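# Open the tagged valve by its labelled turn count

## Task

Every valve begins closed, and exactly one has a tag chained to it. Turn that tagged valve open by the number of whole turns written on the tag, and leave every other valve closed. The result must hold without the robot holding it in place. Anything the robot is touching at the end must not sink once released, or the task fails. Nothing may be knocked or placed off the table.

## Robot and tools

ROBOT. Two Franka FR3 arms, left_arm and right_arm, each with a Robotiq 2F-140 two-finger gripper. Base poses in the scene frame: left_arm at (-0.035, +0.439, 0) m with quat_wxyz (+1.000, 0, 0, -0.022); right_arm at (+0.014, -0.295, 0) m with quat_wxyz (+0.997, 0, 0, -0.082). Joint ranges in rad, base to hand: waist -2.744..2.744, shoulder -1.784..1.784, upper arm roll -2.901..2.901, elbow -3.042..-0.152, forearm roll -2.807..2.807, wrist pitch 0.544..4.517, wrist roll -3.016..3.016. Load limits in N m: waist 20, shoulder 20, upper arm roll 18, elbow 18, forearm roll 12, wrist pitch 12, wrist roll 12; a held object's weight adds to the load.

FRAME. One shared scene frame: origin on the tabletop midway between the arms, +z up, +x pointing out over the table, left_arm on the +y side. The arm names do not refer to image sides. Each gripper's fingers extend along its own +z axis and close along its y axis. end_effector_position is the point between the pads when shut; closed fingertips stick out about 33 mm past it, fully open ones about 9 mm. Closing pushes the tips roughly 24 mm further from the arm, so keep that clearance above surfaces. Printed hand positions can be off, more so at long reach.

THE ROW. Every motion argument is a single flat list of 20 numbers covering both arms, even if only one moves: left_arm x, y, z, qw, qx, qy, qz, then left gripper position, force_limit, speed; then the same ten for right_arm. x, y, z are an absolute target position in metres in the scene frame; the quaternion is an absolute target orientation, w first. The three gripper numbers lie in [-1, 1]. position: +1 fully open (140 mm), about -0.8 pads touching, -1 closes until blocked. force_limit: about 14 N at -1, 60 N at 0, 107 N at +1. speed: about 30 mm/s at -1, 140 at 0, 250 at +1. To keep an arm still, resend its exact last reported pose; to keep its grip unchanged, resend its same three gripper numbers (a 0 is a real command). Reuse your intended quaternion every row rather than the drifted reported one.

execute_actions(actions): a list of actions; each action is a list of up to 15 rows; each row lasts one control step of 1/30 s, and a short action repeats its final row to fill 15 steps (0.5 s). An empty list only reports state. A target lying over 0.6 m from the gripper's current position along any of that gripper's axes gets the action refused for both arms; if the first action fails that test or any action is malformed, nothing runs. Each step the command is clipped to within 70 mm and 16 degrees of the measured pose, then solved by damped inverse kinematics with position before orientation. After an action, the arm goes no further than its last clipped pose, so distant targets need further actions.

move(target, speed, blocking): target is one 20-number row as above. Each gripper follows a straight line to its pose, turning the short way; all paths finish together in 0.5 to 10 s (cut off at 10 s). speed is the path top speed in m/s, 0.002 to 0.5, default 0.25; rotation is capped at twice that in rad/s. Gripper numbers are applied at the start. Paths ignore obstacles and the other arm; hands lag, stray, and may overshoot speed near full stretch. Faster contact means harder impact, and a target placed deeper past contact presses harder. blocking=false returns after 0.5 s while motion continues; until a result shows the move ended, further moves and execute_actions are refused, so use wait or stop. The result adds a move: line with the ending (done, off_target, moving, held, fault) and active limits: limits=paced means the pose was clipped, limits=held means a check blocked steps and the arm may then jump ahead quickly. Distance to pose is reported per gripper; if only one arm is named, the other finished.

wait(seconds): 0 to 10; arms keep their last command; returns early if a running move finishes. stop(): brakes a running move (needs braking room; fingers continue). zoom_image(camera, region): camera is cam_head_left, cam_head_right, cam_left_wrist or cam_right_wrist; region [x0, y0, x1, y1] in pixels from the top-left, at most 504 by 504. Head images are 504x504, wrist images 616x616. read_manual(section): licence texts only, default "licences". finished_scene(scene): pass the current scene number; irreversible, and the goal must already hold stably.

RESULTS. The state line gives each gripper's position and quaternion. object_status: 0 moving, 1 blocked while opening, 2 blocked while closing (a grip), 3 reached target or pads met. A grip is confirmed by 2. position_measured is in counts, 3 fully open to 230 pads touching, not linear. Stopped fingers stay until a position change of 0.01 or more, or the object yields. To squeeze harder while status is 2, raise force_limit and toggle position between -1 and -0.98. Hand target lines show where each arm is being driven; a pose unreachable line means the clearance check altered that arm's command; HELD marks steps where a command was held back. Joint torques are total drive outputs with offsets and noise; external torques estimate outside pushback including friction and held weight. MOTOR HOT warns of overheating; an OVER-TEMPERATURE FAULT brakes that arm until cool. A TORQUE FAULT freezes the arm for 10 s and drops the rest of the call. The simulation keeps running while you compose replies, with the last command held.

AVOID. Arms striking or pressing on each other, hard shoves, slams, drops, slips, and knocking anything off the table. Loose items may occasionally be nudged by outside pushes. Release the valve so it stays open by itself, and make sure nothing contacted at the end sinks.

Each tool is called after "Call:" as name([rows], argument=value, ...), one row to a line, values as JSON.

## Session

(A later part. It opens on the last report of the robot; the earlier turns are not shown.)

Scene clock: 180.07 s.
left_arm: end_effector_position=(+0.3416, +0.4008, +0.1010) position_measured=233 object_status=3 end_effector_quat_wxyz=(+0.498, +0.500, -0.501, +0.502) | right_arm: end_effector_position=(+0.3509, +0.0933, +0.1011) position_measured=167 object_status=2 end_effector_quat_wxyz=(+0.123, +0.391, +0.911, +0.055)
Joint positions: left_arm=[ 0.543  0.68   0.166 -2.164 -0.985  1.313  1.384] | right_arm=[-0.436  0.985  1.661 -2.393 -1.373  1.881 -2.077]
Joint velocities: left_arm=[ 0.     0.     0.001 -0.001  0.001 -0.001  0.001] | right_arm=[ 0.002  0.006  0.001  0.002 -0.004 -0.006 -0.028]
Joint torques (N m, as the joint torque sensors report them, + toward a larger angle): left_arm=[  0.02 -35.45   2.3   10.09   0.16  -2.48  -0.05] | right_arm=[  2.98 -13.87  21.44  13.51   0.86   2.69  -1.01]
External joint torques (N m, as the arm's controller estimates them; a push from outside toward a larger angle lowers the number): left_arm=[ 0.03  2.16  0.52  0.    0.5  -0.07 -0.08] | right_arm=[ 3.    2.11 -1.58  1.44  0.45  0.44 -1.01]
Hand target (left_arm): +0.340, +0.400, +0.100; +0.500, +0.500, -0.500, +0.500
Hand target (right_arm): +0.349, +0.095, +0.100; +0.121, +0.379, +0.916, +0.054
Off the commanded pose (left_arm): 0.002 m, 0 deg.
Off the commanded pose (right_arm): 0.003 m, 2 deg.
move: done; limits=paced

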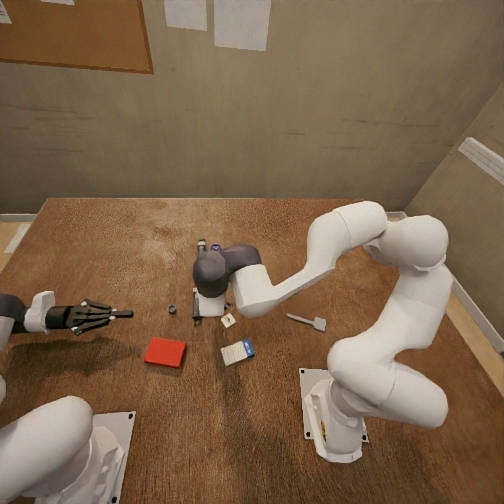

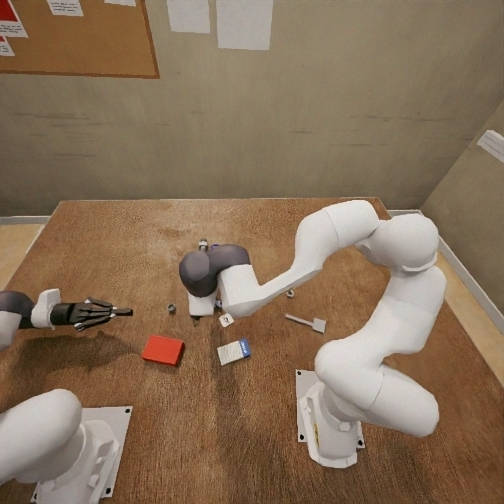

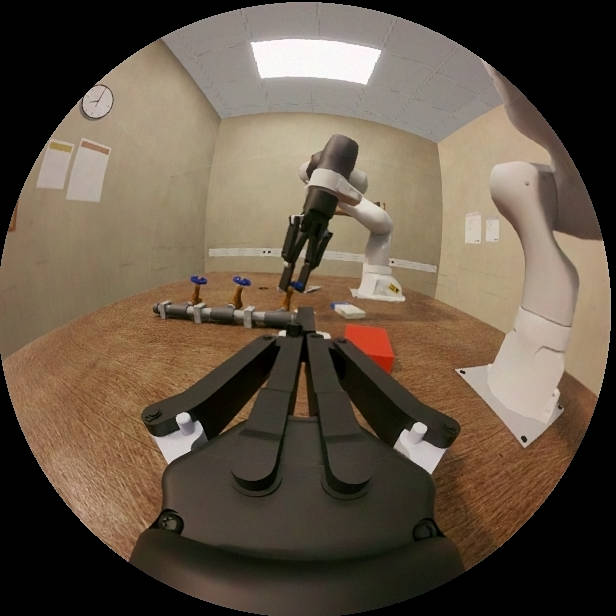

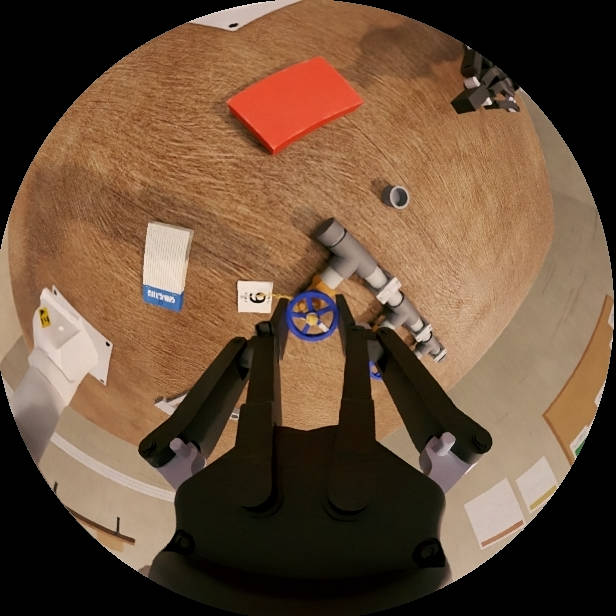

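Call:
move(target=[0.34,0.4,0.1,0.5,0.5,-0.5,0.5,-1,0,0,0.351,0.092,0.10,0,0.9914,0,0.1305,0.15,1,1], speed=0.5)

Call:
move(target=[0.34,0.4,0.1,0.5,0.5,-0.5,0.5,-1,0,0,0.352,0.088,0.10,-0.1294,0.1294,-0.9829,0.017,0.15,1,1], speed=0.5)

Call:
move(target=[0.34,0.4,0.1,0.5,0.5,-0.5,0.5,-1,0,0,0.354,0.086,0.101,-0.1294,0.1294,-0.9829,0.017,-1,1,1], speed=0.5)

Call:
move(target=[0.34,0.4,0.1,0.5,0.5,-0.5,0.5,-1,0,0,0.352,0.09,0.101,0,0.9914,0,0.1305,-1,1,1], speed=0.5)

Call:
move(target=[0.34,0.4,0.1,0.5,0.5,-0.5,0.5,-1,0,0,0.35,0.093,0.102,0.1206,0.3794,0.9159,0.0499,-1,1,1], speed=0.5)

Scene clock: 192.43 s.
left_arm: end_effector_position=(+0.3416, +0.4008, +0.1010) position_measured=233 object_status=3 end_effector_quat_wxyz=(+0.498, +0.500, -0.501, +0.502) | right_arm: end_effector_position=(+0.3526, +0.0894, +0.0987) position_measured=110 object_status=3 end_effector_quat_wxyz=(+0.005, +0.992, +0.006, +0.130)
Joint positions: left_arm=[ 0.543  0.68   0.166 -2.164 -0.985  1.313  1.384] | right_arm=[-0.502  0.336  1.591 -2.44  -0.871  2.399 -0.012]
Joint velocities: left_arm=[ 0.001 -0.001  0.     0.001 -0.     0.    -0.002] | right_arm=[-0.001 -0.004  0.001 -0.003  0.004  0.01   0.024]
Joint torques (N m, as the joint torque sensors report them, + toward a larger angle): left_arm=[ -0.43 -35.95   2.15   9.74   0.14  -2.44  -0.13] | right_arm=[-0.51 -6.38  9.93 17.82  1.24  3.01  0.22]
External joint torques (N m, as the arm's controller estimates them; a push from outside toward a larger angle lowers the number): left_arm=[-0.48  1.87  0.29 -0.48  0.5  -0.04 -0.16] | right_arm=[-0.49 -1.27  0.84 -1.09  0.66  0.63  0.22]
Hand target (left_arm): +0.340, +0.400, +0.100; +0.500, +0.500, -0.500, +0.500
Hand target (right_arm): +0.351, +0.090, +0.098; +0.003, +0.992, -0.001, +0.129
Off the commanded pose (left_arm): 0.002 m, 0 deg.
Off the commanded pose (right_arm): 0.003 m, 1 deg.
move: done; limits=paced

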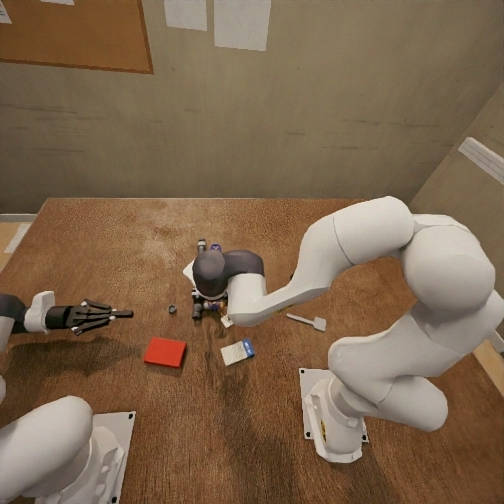

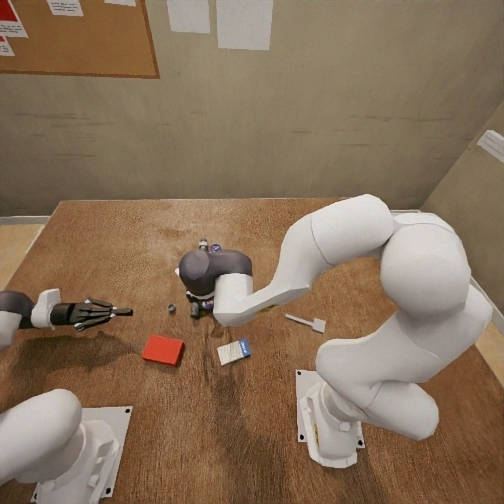

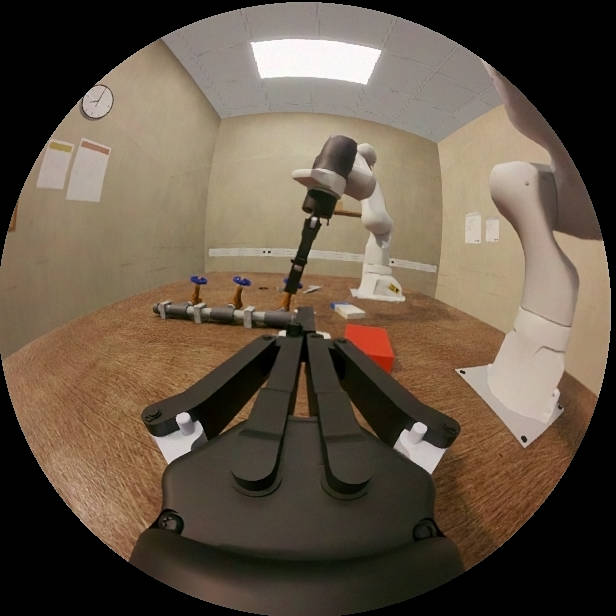

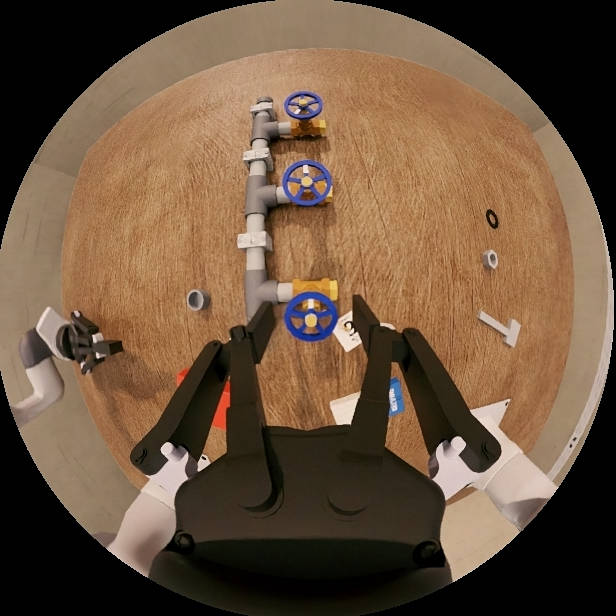

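Scene clock: 196.40 s.
left_arm: end_effector_position=(+0.3416, +0.4008, +0.1010) position_measured=233 object_status=3 end_effector_quat_wxyz=(+0.498, +0.500, -0.501, +0.502) | right_arm: end_effector_position=(+0.3588, +0.0803, +0.1010) position_measured=110 object_status=3 end_effector_quat_wxyz=(+0.133, -0.129, +0.982, -0.025)
Joint positions: left_arm=[ 0.543  0.68   0.166 -2.164 -0.985  1.313  1.384] | right_arm=[-0.433 -0.745  1.565 -2.458  0.833  2.427  1.677]
Joint velocities: left_arm=[ 0.001 -0.001 -0.     0.     0.001 -0.     0.   ] | right_arm=[-0.    -0.005 -0.001  0.002  0.006 -0.009  0.024]
Joint torques (N m, as the joint torque sensors report them, + toward a larger angle): left_arm=[ -0.52 -35.69   1.97   9.18   0.07  -2.37  -0.02] | right_arm=[ -0.44  14.22 -19.94  17.13   1.4    2.81   0.16]
External joint torques (N m, as the arm's controller estimates them; a push from outside toward a larger angle lowers the number): left_arm=[-0.51  2.06  0.19 -0.99  0.43  0.03 -0.05] | right_arm=[-0.43  0.76 -0.69  1.84  0.7  -0.12  0.17]
Hand target (left_arm): +0.340, +0.400, +0.100; +0.500, +0.500, -0.500, +0.500
Hand target (right_arm): +0.358, +0.081, +0.101; +0.132, -0.123, +0.983, -0.024
Off the commanded pose (left_arm): 0.002 m, 0 deg.
Off the commanded pose (right_arm): 0.010 m, 1 deg.
move: off_target (right_arm); limits=paced

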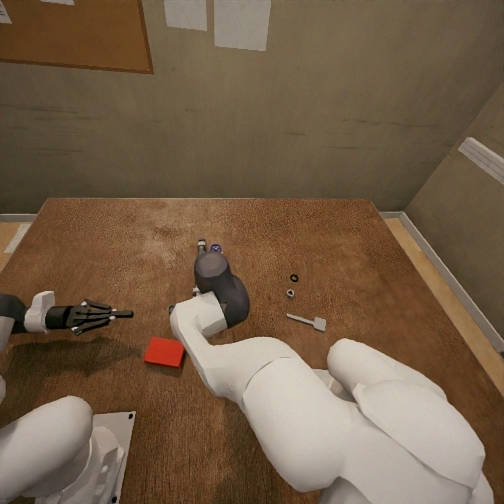

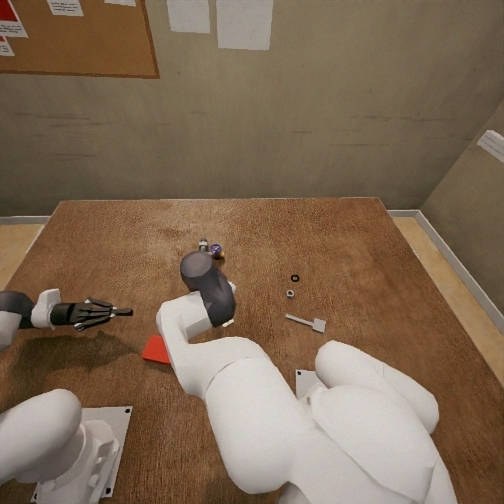

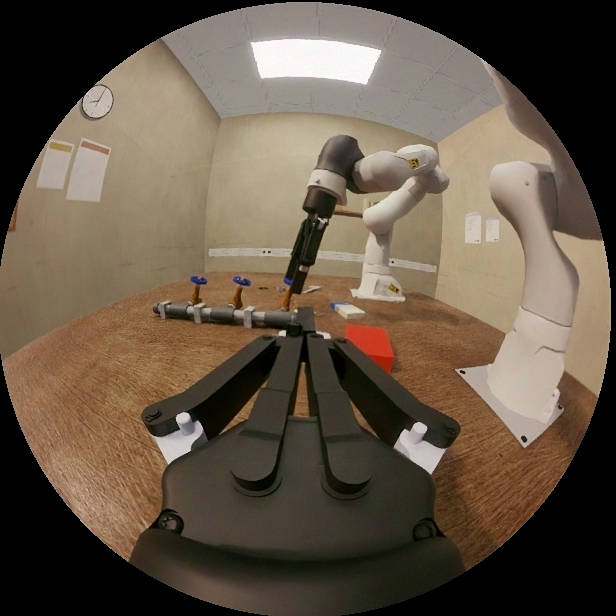

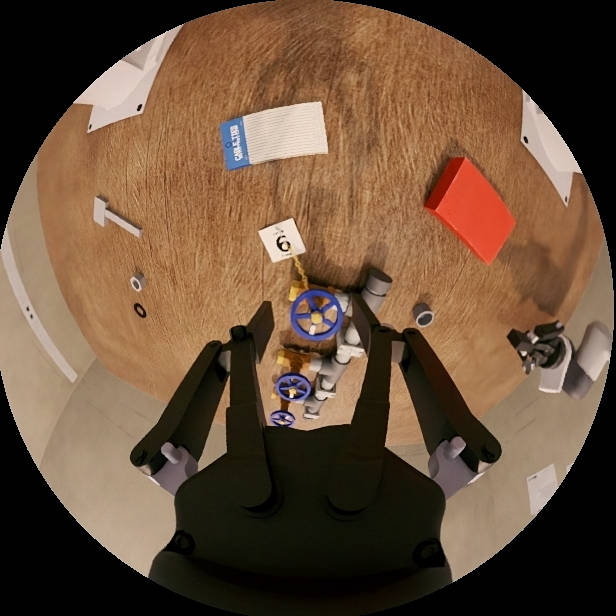

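Scene clock: 197.10 s.
left_arm: end_effector_position=(+0.3416, +0.4008, +0.1010) position_measured=233 object_status=3 end_effector_quat_wxyz=(+0.498, +0.500, -0.501, +0.502) | right_arm: end_effector_position=(+0.3574, +0.0838, +0.1020) position_measured=167 object_status=2 end_effector_quat_wxyz=(+0.132, -0.129, +0.983, -0.020)
Joint positions: left_arm=[ 0.543  0.68   0.166 -2.164 -0.985  1.313  1.384] | right_arm=[-0.429 -0.737  1.563 -2.456  0.836  2.429  1.677]
Joint velocities: left_arm=[-0.002 -0.001 -0.001  0.    -0.001 -0.    -0.   ] | right_arm=[ 0.     0.003 -0.001 -0.001  0.     0.002 -0.001]
Joint torques (N m, as the joint torque sensors report them, + toward a larger angle): left_arm=[ -0.16 -35.97   2.32  10.03   0.18  -2.45   0.01] | right_arm=[  3.17  16.24 -20.33  14.99   1.87   2.94   0.02]
External joint torques (N m, as the arm's controller estimates them; a push from outside toward a larger angle lowers the number): left_arm=[-0.04  1.78  0.62 -0.16  0.55 -0.04 -0.02] | right_arm=[ 3.26  2.93 -1.22 -0.34  1.17  0.01  0.03]
Hand target (left_arm): +0.340, +0.400, +0.100; +0.500, +0.500, -0.500, +0.500
Hand target (right_arm): +0.354, +0.086, +0.101; +0.129, -0.129, +0.983, -0.017
Off the commanded pose (left_arm): 0.002 m, 0 deg.
Off the commanded pose (right_arm): 0.004 m, 0 deg.
move: off_target (right_arm)

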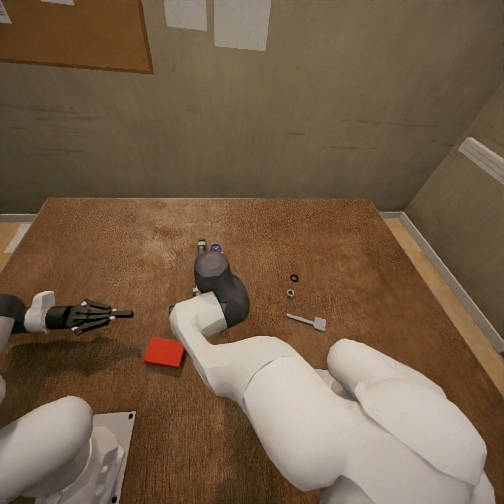

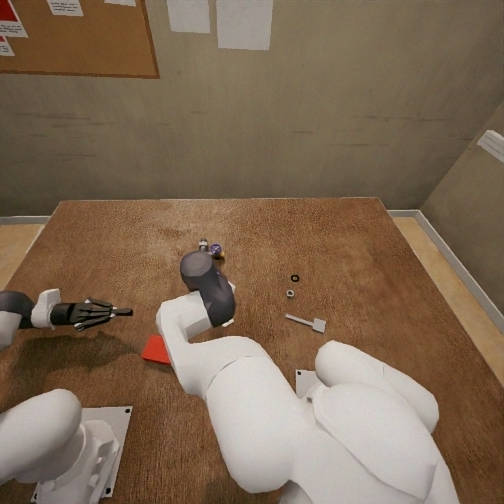

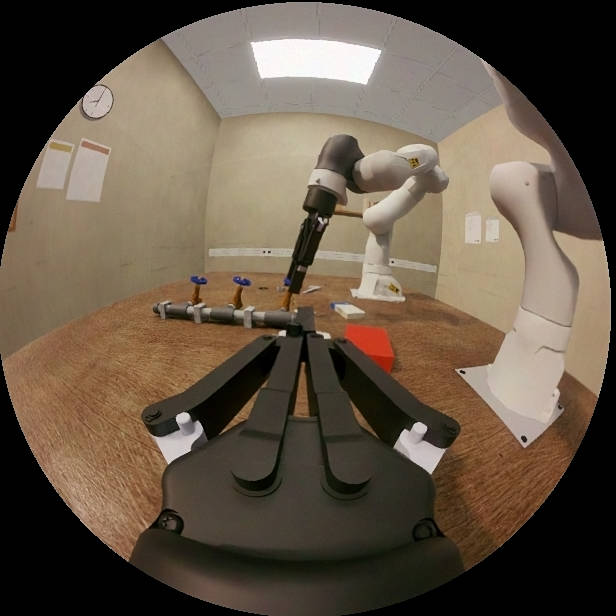

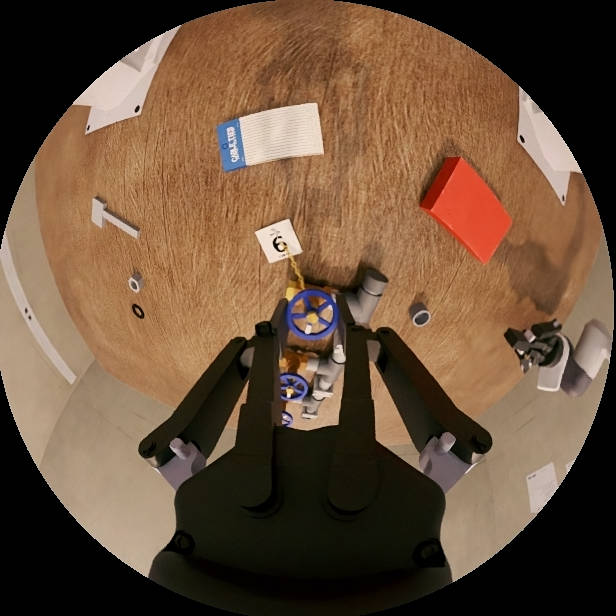

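Scene clock: 201.77 s.
left_arm: end_effector_position=(+0.3416, +0.4008, +0.1010) position_measured=233 object_status=3 end_effector_quat_wxyz=(+0.498, +0.500, -0.501, +0.502) | right_arm: end_effector_position=(+0.3522, +0.0880, +0.0993) position_measured=167 object_status=2 end_effector_quat_wxyz=(+0.001, +0.992, -0.018, +0.128)
Joint positions: left_arm=[ 0.543  0.68   0.166 -2.164 -0.985  1.313  1.384] | right_arm=[-0.106 -0.058  1.193 -2.498 -0.306  2.605 -0.354]
Joint velocities: left_arm=[-0.    -0.     0.     0.001 -0.001 -0.    -0.001] | right_arm=[ 0.024 -0.001 -0.027 -0.005  0.013  0.007 -0.046]
Joint torques (N m, as the joint torque sensors report them, + toward a larger angle): left_arm=[ -0.44 -35.84   2.63   9.66   0.16  -2.44  -0.08] | right_arm=[ 4.95 -7.19 -0.51 18.68  1.59  4.82 -1.18]
External joint torques (N m, as the arm's controller estimates them; a push from outside toward a larger angle lowers the number): left_arm=[-0.41  1.92  0.84 -0.54  0.53 -0.04 -0.11] | right_arm=[ 4.94  0.86  0.99 -1.55  0.9   2.16 -1.18]
Hand target (left_arm): +0.340, +0.400, +0.100; +0.500, +0.500, -0.500, +0.500
Hand target (right_arm): +0.347, +0.094, +0.099; -0.002, +0.992, +0.004, +0.128
Off the commanded pose (left_arm): 0.002 m, 0 deg.
Off the commanded pose (right_arm): 0.003 m, 2 deg.
move: done; limits=paced

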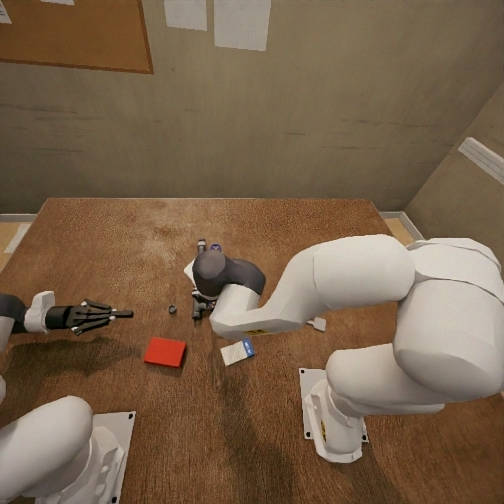

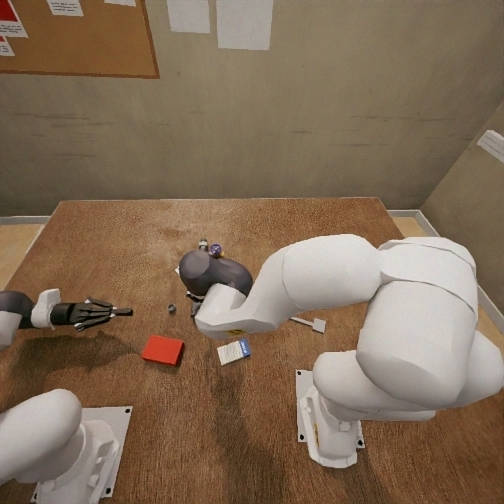

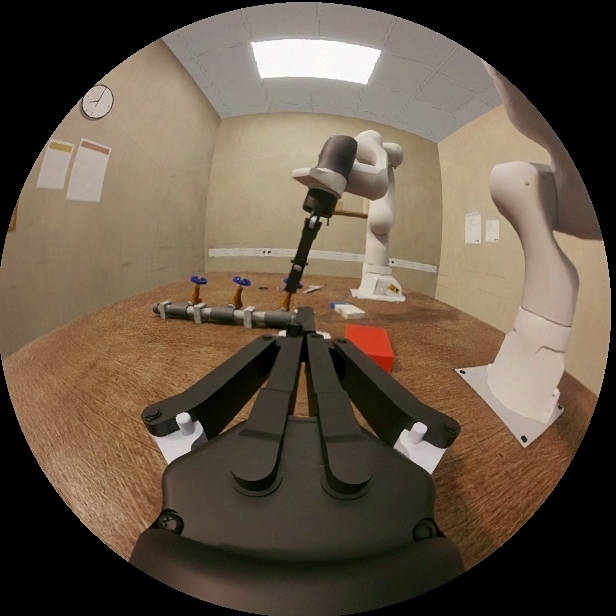

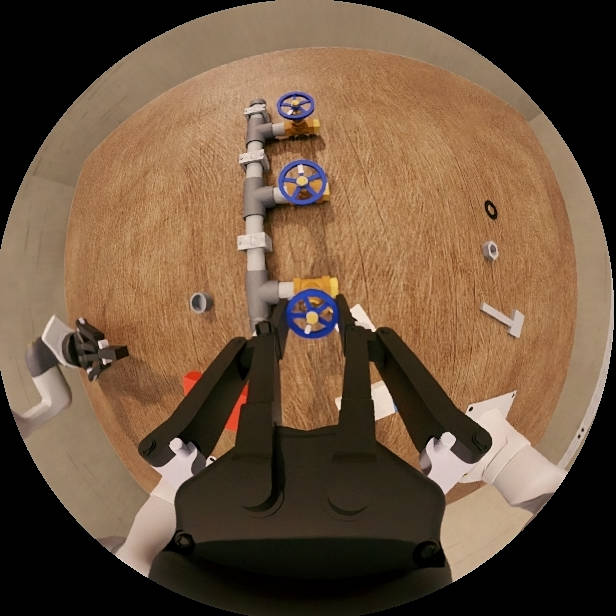

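Scene clock: 206.30 s.
left_arm: end_effector_position=(+0.3416, +0.4008, +0.1010) position_measured=233 object_status=3 end_effector_quat_wxyz=(+0.498, +0.500, -0.501, +0.502) | right_arm: end_effector_position=(+0.3526, +0.0876, +0.0998) position_measured=167 object_status=2 end_effector_quat_wxyz=(+0.121, +0.397, +0.909, +0.047)
Joint positions: left_arm=[ 0.543  0.68   0.166 -2.164 -0.985  1.313  1.384] | right_arm=[ 0.087 -0.04   0.999 -2.495 -0.35   2.596 -2.677]
Joint velocities: left_arm=[-0.001 -0.    -0.001  0.    -0.     0.     0.001] | right_arm=[-0.    -0.002 -0.001 -0.003  0.009  0.004 -0.045]
Joint torques (N m, as the joint torque sensors report them, + toward a larger angle): left_arm=[ -0.4  -36.26   2.38  10.11   0.13  -2.5    0.01] | right_arm=[  4.59 -14.16   0.23  21.48   1.55   3.39  -0.93]
External joint torques (N m, as the arm's controller estimates them; a push from outside toward a larger angle lowers the number): left_arm=[-0.29  1.52  0.69 -0.08  0.5  -0.09 -0.02] | right_arm=[ 4.53 -0.97  1.11  1.3   0.83  0.81 -0.94]
Hand target (left_arm): +0.340, +0.400, +0.100; +0.500, +0.500, -0.500, +0.500
Hand target (right_arm): +0.350, +0.093, +0.101; +0.121, +0.379, +0.916, +0.049
Off the commanded pose (left_arm): 0.002 m, 0 deg.
Off the commanded pose (right_arm): 0.006 m, 2 deg.
move: off_target (right_arm); limits=paced

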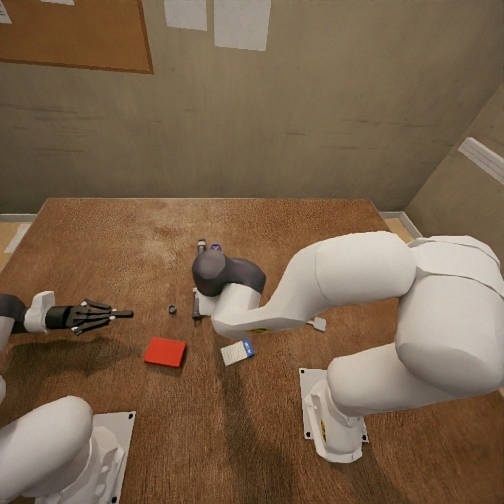

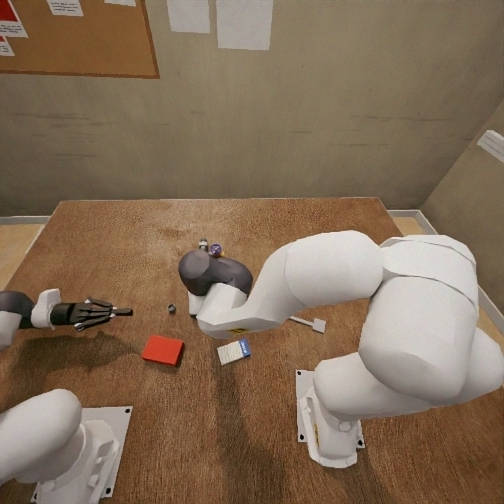

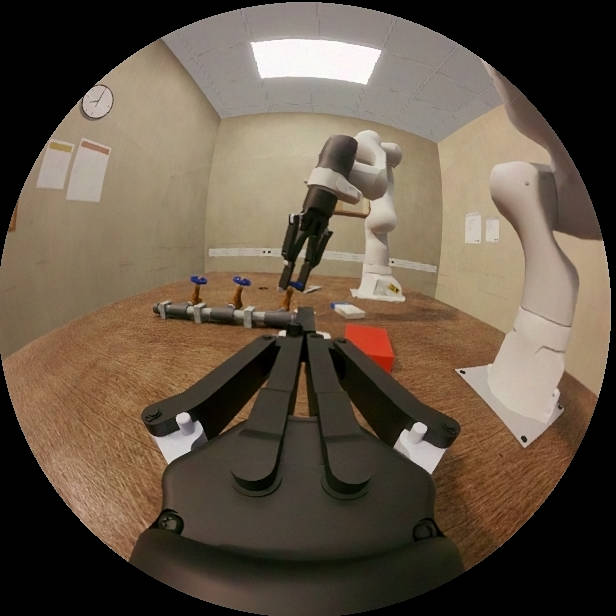

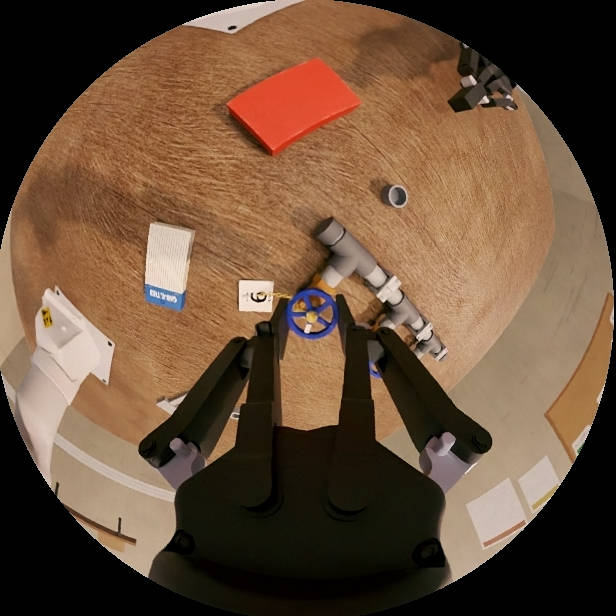

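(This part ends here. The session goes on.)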